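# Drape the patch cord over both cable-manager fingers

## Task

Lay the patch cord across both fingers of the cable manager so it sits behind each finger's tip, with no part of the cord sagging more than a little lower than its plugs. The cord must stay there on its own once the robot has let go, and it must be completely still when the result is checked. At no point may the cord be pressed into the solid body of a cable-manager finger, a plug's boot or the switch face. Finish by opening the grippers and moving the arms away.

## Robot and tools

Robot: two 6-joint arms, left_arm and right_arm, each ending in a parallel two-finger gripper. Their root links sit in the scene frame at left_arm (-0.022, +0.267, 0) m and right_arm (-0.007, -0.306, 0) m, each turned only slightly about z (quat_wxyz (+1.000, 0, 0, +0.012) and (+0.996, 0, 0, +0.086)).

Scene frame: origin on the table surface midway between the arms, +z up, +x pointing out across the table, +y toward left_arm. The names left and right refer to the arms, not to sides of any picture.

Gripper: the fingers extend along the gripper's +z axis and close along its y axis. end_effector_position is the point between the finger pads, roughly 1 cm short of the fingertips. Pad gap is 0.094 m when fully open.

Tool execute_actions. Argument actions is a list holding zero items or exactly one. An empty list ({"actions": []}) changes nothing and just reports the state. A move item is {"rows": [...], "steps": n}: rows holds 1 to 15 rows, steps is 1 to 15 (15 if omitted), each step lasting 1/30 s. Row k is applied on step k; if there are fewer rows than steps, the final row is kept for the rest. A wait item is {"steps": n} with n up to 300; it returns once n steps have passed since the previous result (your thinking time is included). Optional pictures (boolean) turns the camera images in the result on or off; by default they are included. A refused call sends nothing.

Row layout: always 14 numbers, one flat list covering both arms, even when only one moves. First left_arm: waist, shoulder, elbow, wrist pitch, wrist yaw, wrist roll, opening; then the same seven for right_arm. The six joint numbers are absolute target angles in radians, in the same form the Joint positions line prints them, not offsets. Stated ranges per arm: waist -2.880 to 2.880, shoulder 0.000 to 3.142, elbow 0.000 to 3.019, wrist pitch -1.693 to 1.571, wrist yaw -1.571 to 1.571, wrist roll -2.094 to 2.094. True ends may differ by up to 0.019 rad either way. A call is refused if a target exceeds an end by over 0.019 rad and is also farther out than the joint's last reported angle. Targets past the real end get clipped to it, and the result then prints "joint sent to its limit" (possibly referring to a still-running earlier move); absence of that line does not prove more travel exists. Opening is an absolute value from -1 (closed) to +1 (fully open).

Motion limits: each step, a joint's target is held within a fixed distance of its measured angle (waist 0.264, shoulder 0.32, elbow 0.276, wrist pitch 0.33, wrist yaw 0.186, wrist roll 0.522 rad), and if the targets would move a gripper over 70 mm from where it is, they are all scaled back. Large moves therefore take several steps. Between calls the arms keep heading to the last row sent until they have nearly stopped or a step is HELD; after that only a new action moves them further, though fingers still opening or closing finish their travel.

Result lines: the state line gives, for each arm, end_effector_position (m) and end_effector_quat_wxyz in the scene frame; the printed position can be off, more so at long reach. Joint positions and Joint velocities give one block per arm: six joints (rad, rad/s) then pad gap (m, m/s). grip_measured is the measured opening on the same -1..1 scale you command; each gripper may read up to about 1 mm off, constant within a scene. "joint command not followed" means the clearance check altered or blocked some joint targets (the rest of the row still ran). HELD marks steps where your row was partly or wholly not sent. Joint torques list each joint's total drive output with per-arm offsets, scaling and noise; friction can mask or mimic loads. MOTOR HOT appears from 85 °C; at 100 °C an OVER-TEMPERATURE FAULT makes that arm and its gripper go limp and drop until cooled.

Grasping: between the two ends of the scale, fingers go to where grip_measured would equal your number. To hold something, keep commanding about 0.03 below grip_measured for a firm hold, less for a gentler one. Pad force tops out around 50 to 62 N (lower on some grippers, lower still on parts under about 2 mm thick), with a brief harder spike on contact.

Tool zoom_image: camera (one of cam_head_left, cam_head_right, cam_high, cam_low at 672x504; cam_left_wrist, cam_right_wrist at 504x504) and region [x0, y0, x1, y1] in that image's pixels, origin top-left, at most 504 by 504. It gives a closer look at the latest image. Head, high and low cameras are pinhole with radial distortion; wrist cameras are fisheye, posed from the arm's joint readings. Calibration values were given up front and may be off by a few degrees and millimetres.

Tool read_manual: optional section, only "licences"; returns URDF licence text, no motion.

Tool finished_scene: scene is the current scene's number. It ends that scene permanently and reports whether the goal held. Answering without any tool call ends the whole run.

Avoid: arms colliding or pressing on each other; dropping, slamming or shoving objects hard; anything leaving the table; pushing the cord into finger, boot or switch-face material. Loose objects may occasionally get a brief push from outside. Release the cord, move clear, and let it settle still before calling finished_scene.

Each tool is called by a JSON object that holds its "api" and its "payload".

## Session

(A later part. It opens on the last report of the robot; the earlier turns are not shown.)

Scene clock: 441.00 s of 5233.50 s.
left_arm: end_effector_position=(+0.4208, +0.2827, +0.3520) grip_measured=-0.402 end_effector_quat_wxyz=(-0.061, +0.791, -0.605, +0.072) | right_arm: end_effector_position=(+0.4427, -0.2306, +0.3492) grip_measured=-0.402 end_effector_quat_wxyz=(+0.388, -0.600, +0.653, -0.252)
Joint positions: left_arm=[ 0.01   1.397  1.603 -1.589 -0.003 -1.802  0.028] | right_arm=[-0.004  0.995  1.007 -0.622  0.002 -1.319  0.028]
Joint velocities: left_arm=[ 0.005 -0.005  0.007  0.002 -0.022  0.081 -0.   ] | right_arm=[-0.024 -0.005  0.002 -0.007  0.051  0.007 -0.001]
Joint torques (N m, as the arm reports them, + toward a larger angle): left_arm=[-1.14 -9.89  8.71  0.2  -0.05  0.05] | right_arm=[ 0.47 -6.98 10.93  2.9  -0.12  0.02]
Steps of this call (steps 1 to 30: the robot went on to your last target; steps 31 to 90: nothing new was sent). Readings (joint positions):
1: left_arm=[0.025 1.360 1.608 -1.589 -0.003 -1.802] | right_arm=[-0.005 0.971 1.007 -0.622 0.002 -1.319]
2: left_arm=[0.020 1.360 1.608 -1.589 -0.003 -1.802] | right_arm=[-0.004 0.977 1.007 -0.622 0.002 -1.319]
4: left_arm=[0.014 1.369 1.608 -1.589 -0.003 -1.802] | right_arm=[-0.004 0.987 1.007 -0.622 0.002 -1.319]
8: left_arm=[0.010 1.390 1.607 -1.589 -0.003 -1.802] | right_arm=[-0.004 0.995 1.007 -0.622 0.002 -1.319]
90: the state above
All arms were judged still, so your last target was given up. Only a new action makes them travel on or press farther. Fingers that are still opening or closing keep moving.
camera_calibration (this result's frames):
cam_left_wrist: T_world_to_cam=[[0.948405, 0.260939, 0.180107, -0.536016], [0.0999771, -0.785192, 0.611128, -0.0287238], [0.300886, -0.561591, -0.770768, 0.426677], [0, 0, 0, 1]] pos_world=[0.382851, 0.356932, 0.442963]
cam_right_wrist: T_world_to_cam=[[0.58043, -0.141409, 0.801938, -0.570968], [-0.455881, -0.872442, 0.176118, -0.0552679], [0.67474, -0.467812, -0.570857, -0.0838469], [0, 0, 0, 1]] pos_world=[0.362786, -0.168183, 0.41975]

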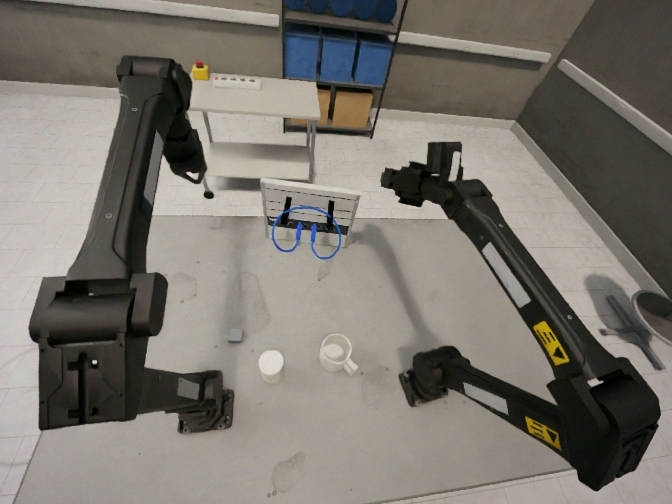

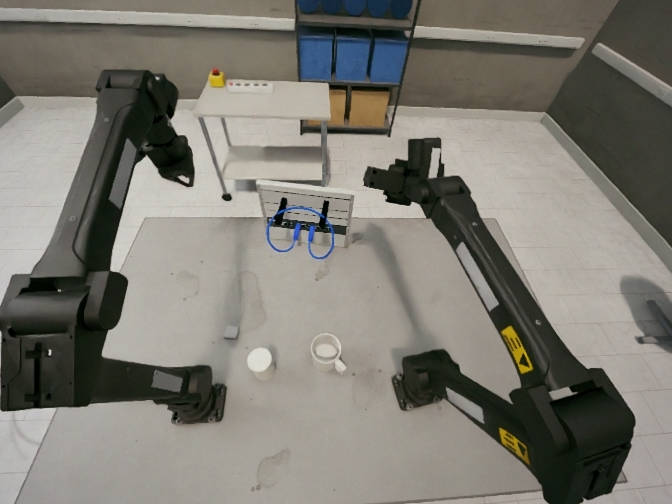

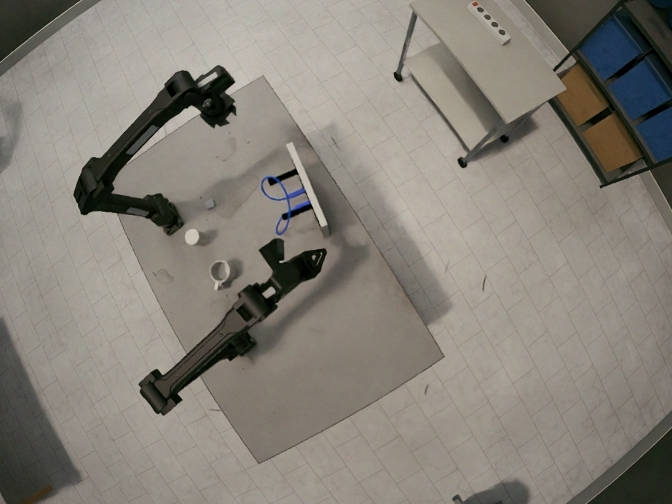

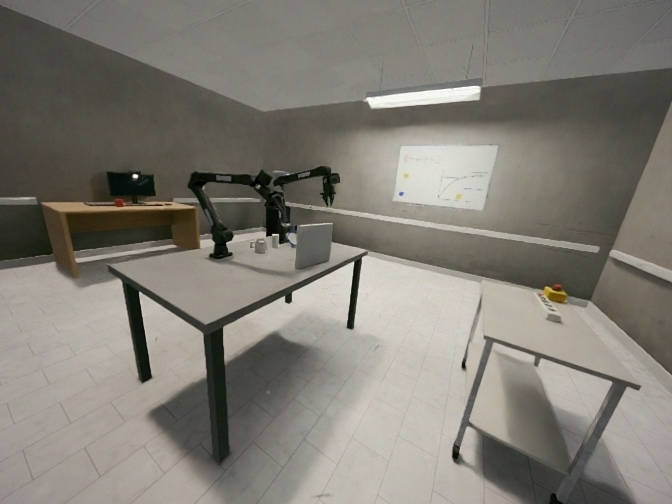

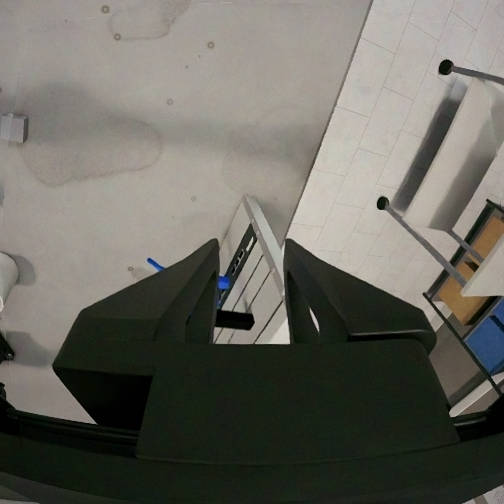

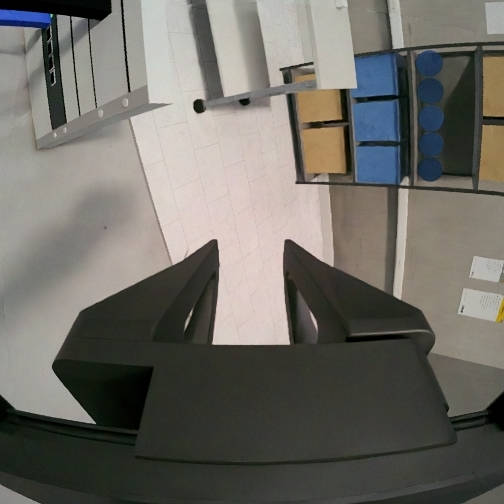

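{"api": "execute_actions", "payload": {"actions": [{"steps":90}]}}

{"api": "zoom_image", "payload": {"camera": "cam_head_left", "region": [240, 160, 370, 260]}}

{"api": "zoom_image", "payload": {"camera": "cam_low", "region": [250, 200, 350, 280]}}

Scene clock: 448.43 s of 5233.50 s.
left_arm: end_effector_position=(+0.4208, +0.2827, +0.3520) grip_measured=-0.402 end_effector_quat_wxyz=(-0.061, +0.791, -0.605, +0.072) | right_arm: end_effector_position=(+0.4427, -0.2306, +0.3492) grip_measured=-0.402 end_effector_quat_wxyz=(+0.388, -0.600, +0.653, -0.252)
Joint positions: left_arm=[ 0.01   1.397  1.603 -1.589 -0.003 -1.802  0.028] | right_arm=[-0.004  0.995  1.007 -0.622  0.002 -1.319  0.028]
Joint velocities: left_arm=[ 0.005 -0.005 -0.012 -0.007 -0.051  0.11  -0.001] | right_arm=[ 0.005 -0.005 -0.022 -0.017 -0.007 -0.066  0.   ]
Joint torques (N m, as the arm reports them, + toward a larger angle): left_arm=[-1.19 -9.96  8.68  0.22 -0.05  0.05] | right_arm=[-0.11 -5.6  10.81  2.99 -0.18  0.01]
Steps of this call (steps 1 to 90: nothing new was sent; then 4.43 s passed at rest). Readings (joint positions):
1: left_arm=[0.010 1.397 1.603 -1.589 -0.003 -1.802] | right_arm=[-0.004 0.995 1.007 -0.622 0.002 -1.319]
2: left_arm=[0.010 1.397 1.603 -1.589 -0.003 -1.802] | right_arm=[-0.004 0.995 1.007 -0.622 0.002 -1.319]
4: left_arm=[0.010 1.397 1.603 -1.589 -0.003 -1.802] | right_arm=[-0.004 0.995 1.007 -0.622 0.002 -1.319]
8: left_arm=[0.010 1.397 1.603 -1.589 -0.003 -1.802] | right_arm=[-0.004 0.995 1.007 -0.622 0.002 -1.319]
90: the state above
camera_calibration (this result's frames):
cam_left_wrist: T_world_to_cam=[[0.948405, 0.260939, 0.180107, -0.536016], [0.0999771, -0.785192, 0.611128, -0.0287238], [0.300886, -0.561591, -0.770768, 0.426677], [0, 0, 0, 1]] pos_world=[0.382851, 0.356932, 0.442963]
cam_right_wrist: T_world_to_cam=[[0.58043, -0.141409, 0.801938, -0.570968], [-0.455881, -0.872442, 0.176118, -0.0552679], [0.67474, -0.467812, -0.570857, -0.0838469], [0, 0, 0, 1]] pos_world=[0.362786, -0.168183, 0.41975]

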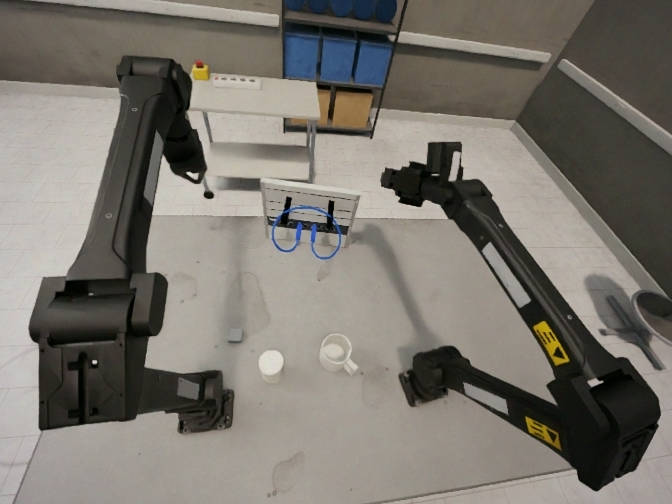

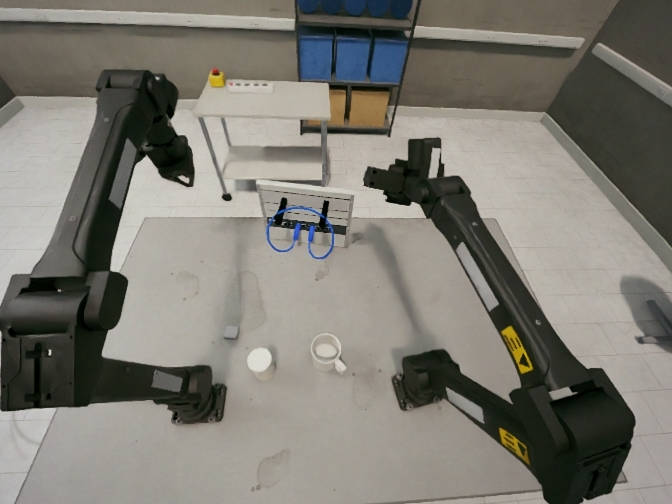

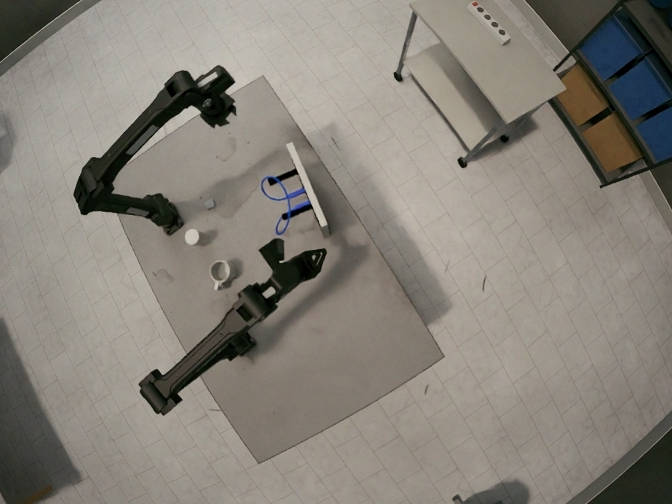

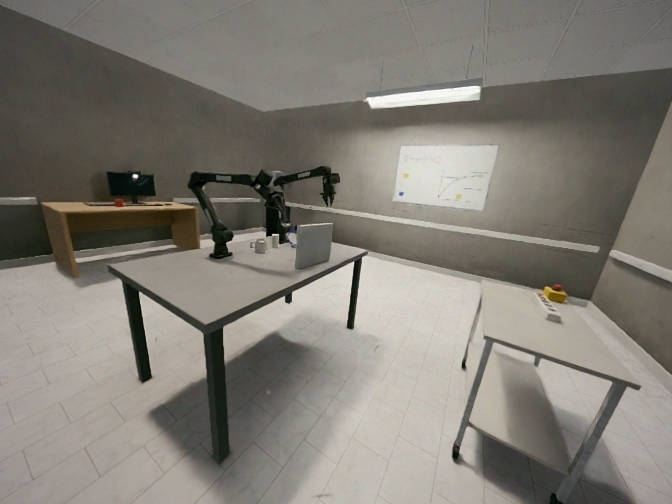

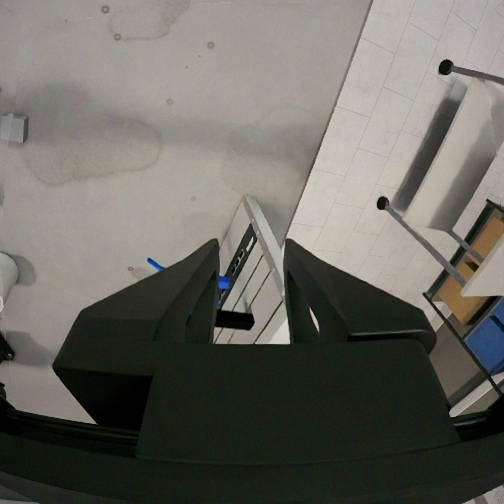

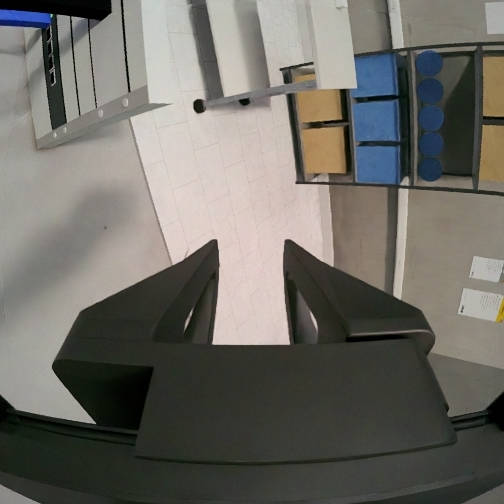

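Region (240, 160, 370, 260) of cam_head_left's 672x504 image, scaled by 3.877, with more detail than that image has; it fills the top 388 rows of this view, and the rest is white.

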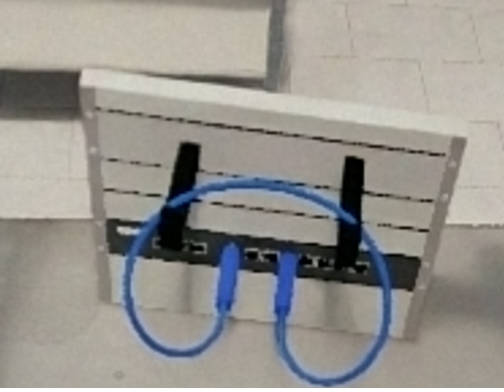

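Region (250, 200, 350, 280) of cam_low's 672x504 image, scaled by 5.040, with more detail than that image has; it fills the top 403 rows of this view, and the rest is white.

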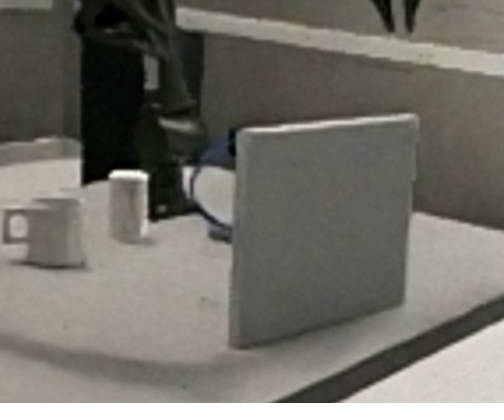

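{"api": "execute_actions", "payload": {"actions": [{"rows":[[0.0,1.4,1.6,-1.6,0,-1.80,-0.4,-0.45,1.5,0.8,0.6,0.6,-0.6,-0.4]],"steps":15}], "pictures": false}}

{"api": "execute_actions", "payload": {"actions": [{"steps":20}], "pictures": false}}

Scene clock: 472.80 s of 5233.50 s.
left_arm: end_effector_position=(+0.4208, +0.2827, +0.3520) grip_measured=-0.402 end_effector_quat_wxyz=(-0.061, +0.791, -0.605, +0.072) | right_arm: end_effector_position=(+0.4924, -0.5080, +0.1805) grip_measured=-0.402 end_effector_quat_wxyz=(+0.258, -0.141, +0.853, -0.432)
Joint positions: left_arm=[ 0.01   1.397  1.603 -1.589 -0.003 -1.802  0.028] | right_arm=[-0.385  1.417  0.846 -0.05   0.559 -0.833  0.028]
Joint velocities: left_arm=[-0.005 -0.005 -0.012 -0.012  0.051 -0.007  0.001] | right_arm=[-0.904  1.255 -0.53   3.07   1.121  1.487  0.001]
Joint torques (N m, as the arm reports them, + toward a larger angle): left_arm=[-1.09 -9.94  8.76  0.2  -0.04  0.05] | right_arm=[  0.49 -10.92   8.71   2.21   0.2    0.17]
Steps of this call (steps 1 to 90: nothing new was sent; then 20.87 s passed at rest; steps 91 to 105: all 15 steps of this action). Readings (joint positions):
91: left_arm=[0.010 1.397 1.603 -1.589 -0.003 -1.802] | right_arm=[-0.009 0.999 1.000 -0.605 0.024 -1.296]
92: left_arm=[0.010 1.397 1.603 -1.589 -0.003 -1.802] | right_arm=[-0.023 1.007 0.992 -0.576 0.052 -1.267]
94: left_arm=[0.010 1.397 1.603 -1.589 -0.003 -1.802] | right_arm=[-0.068 1.040 0.971 -0.519 0.111 -1.210]
98: left_arm=[0.010 1.397 1.603 -1.589 -0.003 -1.802] | right_arm=[-0.178 1.152 0.927 -0.404 0.238 -1.088]
105: the state above

Scene clock: 473.47 s of 5233.50 s.
left_arm: end_effector_position=(+0.4208, +0.2827, +0.3520) grip_measured=-0.402 end_effector_quat_wxyz=(-0.061, +0.791, -0.605, +0.072) | right_arm: end_effector_position=(+0.5103, -0.5562, +0.2319) grip_measured=-0.402 end_effector_quat_wxyz=(+0.469, +0.071, +0.743, -0.472)
Joint positions: left_arm=[ 0.01   1.397  1.603 -1.589 -0.003 -1.802  0.028] | right_arm=[-0.452  1.504  0.788  0.576  0.6   -0.614  0.028]
Joint velocities: left_arm=[-0.005 -0.005  0.012  0.007 -0.022  0.066 -0.   ] | right_arm=[-0.024 -0.005  0.037 -0.002 -0.022  0.022  0.   ]
Joint torques (N m, as the arm reports them, + toward a larger angle): left_arm=[ -1.11 -10.06   8.66   0.25  -0.05   0.05] | right_arm=[  1.07 -11.94  10.41   3.11   0.01   0.22]
Steps of this call (steps 1 to 20: the robot went on to your last target). Readings (joint positions):
1: left_arm=[0.010 1.397 1.603 -1.589 -0.003 -1.802] | right_arm=[-0.415 1.458 0.829 0.055 0.584 -0.788]
2: left_arm=[0.010 1.397 1.603 -1.589 -0.003 -1.802] | right_arm=[-0.442 1.495 0.815 0.156 0.593 -0.753]
4: left_arm=[0.010 1.397 1.603 -1.589 -0.003 -1.802] | right_arm=[-0.473 1.544 0.793 0.351 0.599 -0.702]
8: left_arm=[0.010 1.397 1.603 -1.589 -0.003 -1.802] | right_arm=[-0.468 1.541 0.788 0.544 0.600 -0.648]
20: the state above

Positive yaw turns to −y; use negative.

{"api": "execute_actions", "payload": {"actions": [{"rows":[[0.0,1.4,1.6,-1.6,0,-1.80,-0.4,-0.45,1.95,0.47,1.45,-1.3,0,-0.4]],"steps":15}], "pictures": false}}

{"api": "execute_actions", "payload": {"actions": [{"steps":45}]}}

Scene clock: 478.40 s of 5233.50 s.
left_arm: end_effector_position=(+0.4208, +0.2827, +0.3520) grip_measured=-0.402 end_effector_quat_wxyz=(-0.061, +0.791, -0.605, +0.072) | right_arm: end_effector_position=(+0.4751, -0.3861, +0.0200) grip_measured=-0.402 end_effector_quat_wxyz=(+0.640, -0.039, +0.767, +0.008)
Joint positions: left_arm=[ 0.01   1.397  1.603 -1.589 -0.003 -1.802  0.028] | right_arm=[-0.452  1.998  0.461  1.345 -0.338 -0.102  0.028]
Joint velocities: left_arm=[-0.015  0.005 -0.017  0.002 -0.007 -0.051 -0.   ] | right_arm=[ 0.015  0.366 -0.227  0.882 -2.44   0.652 -0.001]
Joint torques (N m, as the arm reports them, + toward a larger angle): left_arm=[ -1.06 -10.08   8.69   0.22  -0.04   0.06] | right_arm=[  0.6  -17.49   3.79   3.74   0.26   0.11]
Steps of this call (steps 1 to 15: the robot went on to your last target; steps 16 to 90: nothing new was sent; then 1.43 s passed at rest; steps 91 to 105: all 15 steps of this action). Readings (joint positions):
91: left_arm=[0.010 1.397 1.603 -1.589 -0.003 -1.802] | right_arm=[-0.452 1.510 0.778 0.597 0.571 -0.586]
92: left_arm=[0.010 1.397 1.603 -1.589 -0.003 -1.802] | right_arm=[-0.452 1.519 0.764 0.633 0.538 -0.555]
94: left_arm=[0.010 1.397 1.603 -1.589 -0.003 -1.802] | right_arm=[-0.452 1.554 0.721 0.698 0.473 -0.494]
98: left_arm=[0.010 1.397 1.603 -1.589 -0.003 -1.802] | right_arm=[-0.452 1.681 0.623 0.840 0.314 -0.367]
105: the state above

Scene clock: 479.90 s of 5233.50 s.
left_arm: end_effector_position=(+0.4208, +0.2827, +0.3520) grip_measured=-0.402 end_effector_quat_wxyz=(-0.061, +0.791, -0.605, +0.072) | right_arm: end_effector_position=(+0.3988, -0.2507, +0.0643) grip_measured=-0.402 end_effector_quat_wxyz=(+0.600, -0.329, +0.634, +0.360)
Joint positions: left_arm=[ 0.01   1.397  1.603 -1.589 -0.003 -1.802  0.028] | right_arm=[-0.451  1.961  0.459  1.426 -1.298 -0.011  0.028]
Joint velocities: left_arm=[ 0.005 -0.005  0.002 -0.017 -0.095  0.007  0.001] | right_arm=[-0.024 -0.005  0.002 -0.017 -0.037  0.022 -0.   ]
Joint torques (N m, as the arm reports them, + toward a larger angle): left_arm=[ -1.02 -10.17   8.74   0.2   -0.05   0.06] | right_arm=[  0.78 -12.34   2.71   2.57  -0.11   0.17]
Steps of this call (steps 1 to 30: the robot went on to your last target; steps 31 to 45: nothing new was sent). Readings (joint positions):
1: left_arm=[0.010 1.397 1.603 -1.589 -0.003 -1.802] | right_arm=[-0.452 2.004 0.458 1.368 -0.443 -0.084]
2: left_arm=[0.010 1.397 1.603 -1.589 -0.003 -1.802] | right_arm=[-0.452 2.001 0.458 1.386 -0.548 -0.069]
4: left_arm=[0.010 1.397 1.603 -1.589 -0.003 -1.802] | right_arm=[-0.451 1.987 0.459 1.410 -0.756 -0.048]
8: left_arm=[0.010 1.397 1.603 -1.589 -0.003 -1.802] | right_arm=[-0.451 1.962 0.459 1.425 -1.174 -0.026]
45: the state above
All arms were judged still, so your last target was given up. Only a new action makes them travel on or press farther. Fingers that are still opening or closing keep moving.
camera_calibration (this result's frames):
cam_left_wrist: T_world_to_cam=[[0.948405, 0.260939, 0.180107, -0.536016], [0.0999771, -0.785192, 0.611128, -0.0287238], [0.300886, -0.561591, -0.770768, 0.426677], [0, 0, 0, 1]] pos_world=[0.382851, 0.356932, 0.442963]
cam_right_wrist: T_world_to_cam=[[0.845857, -0.531103, -0.049557, -0.468669], [-0.35492, -0.491026, -0.795566, 0.0751857], [0.398194, 0.690523, -0.603837, 0.176591], [0, 0, 0, 1]] pos_world=[0.352794, -0.333934, 0.143222]

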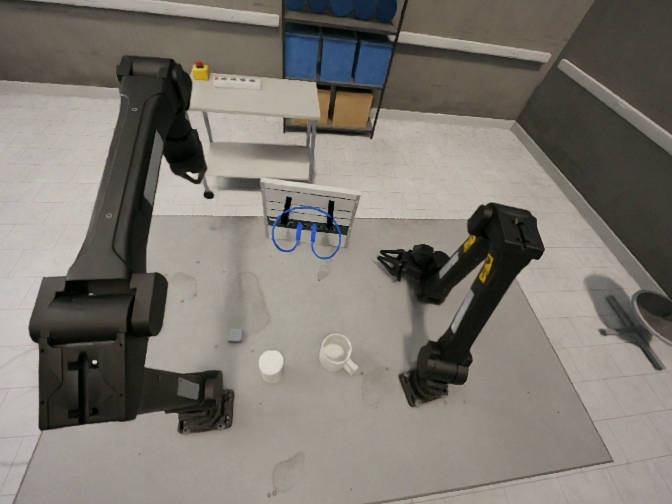

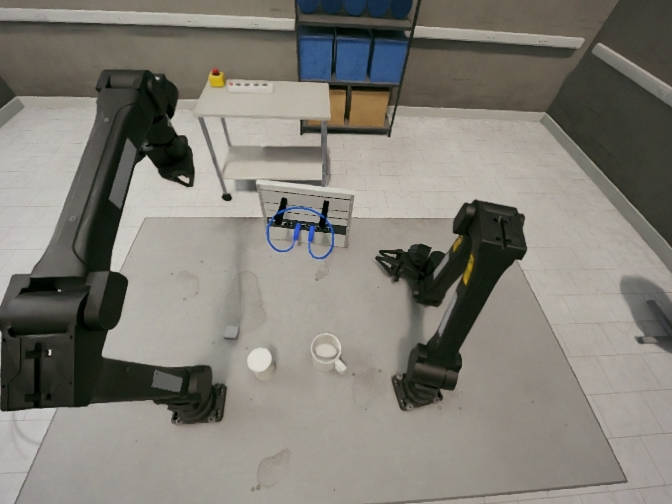

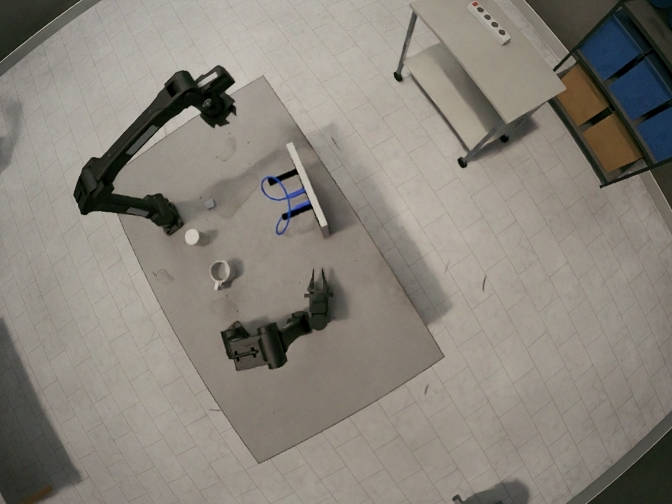

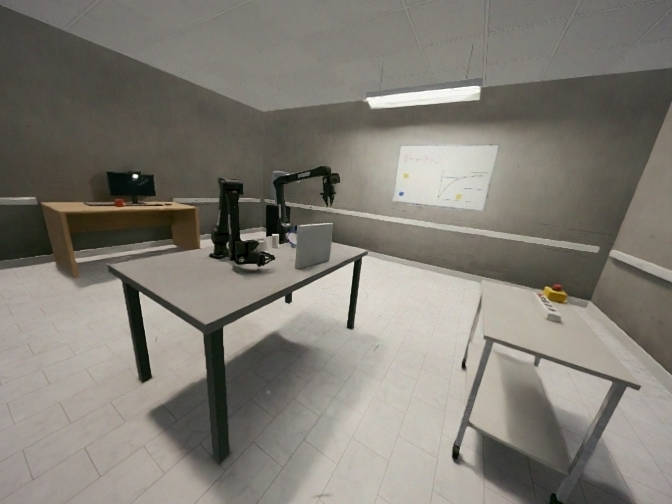

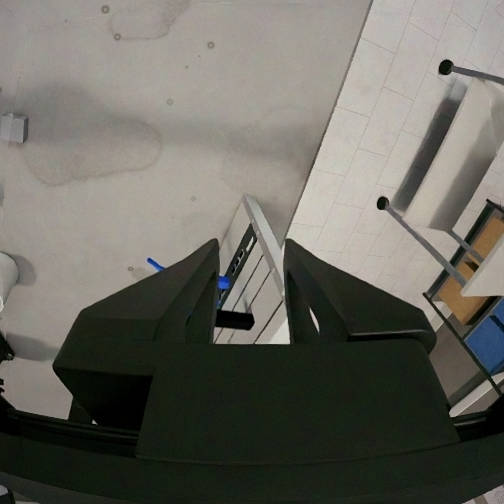

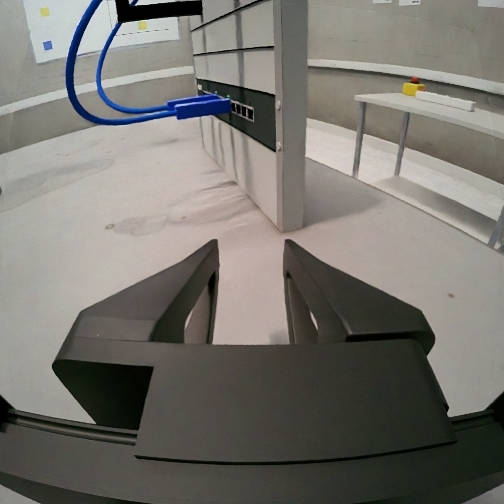

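The cord barely dips below the plugs, and it sits behind the tips.

{"api": "finished_scene", "payload": {"scene": 2}}

The scene is finished: the task was done.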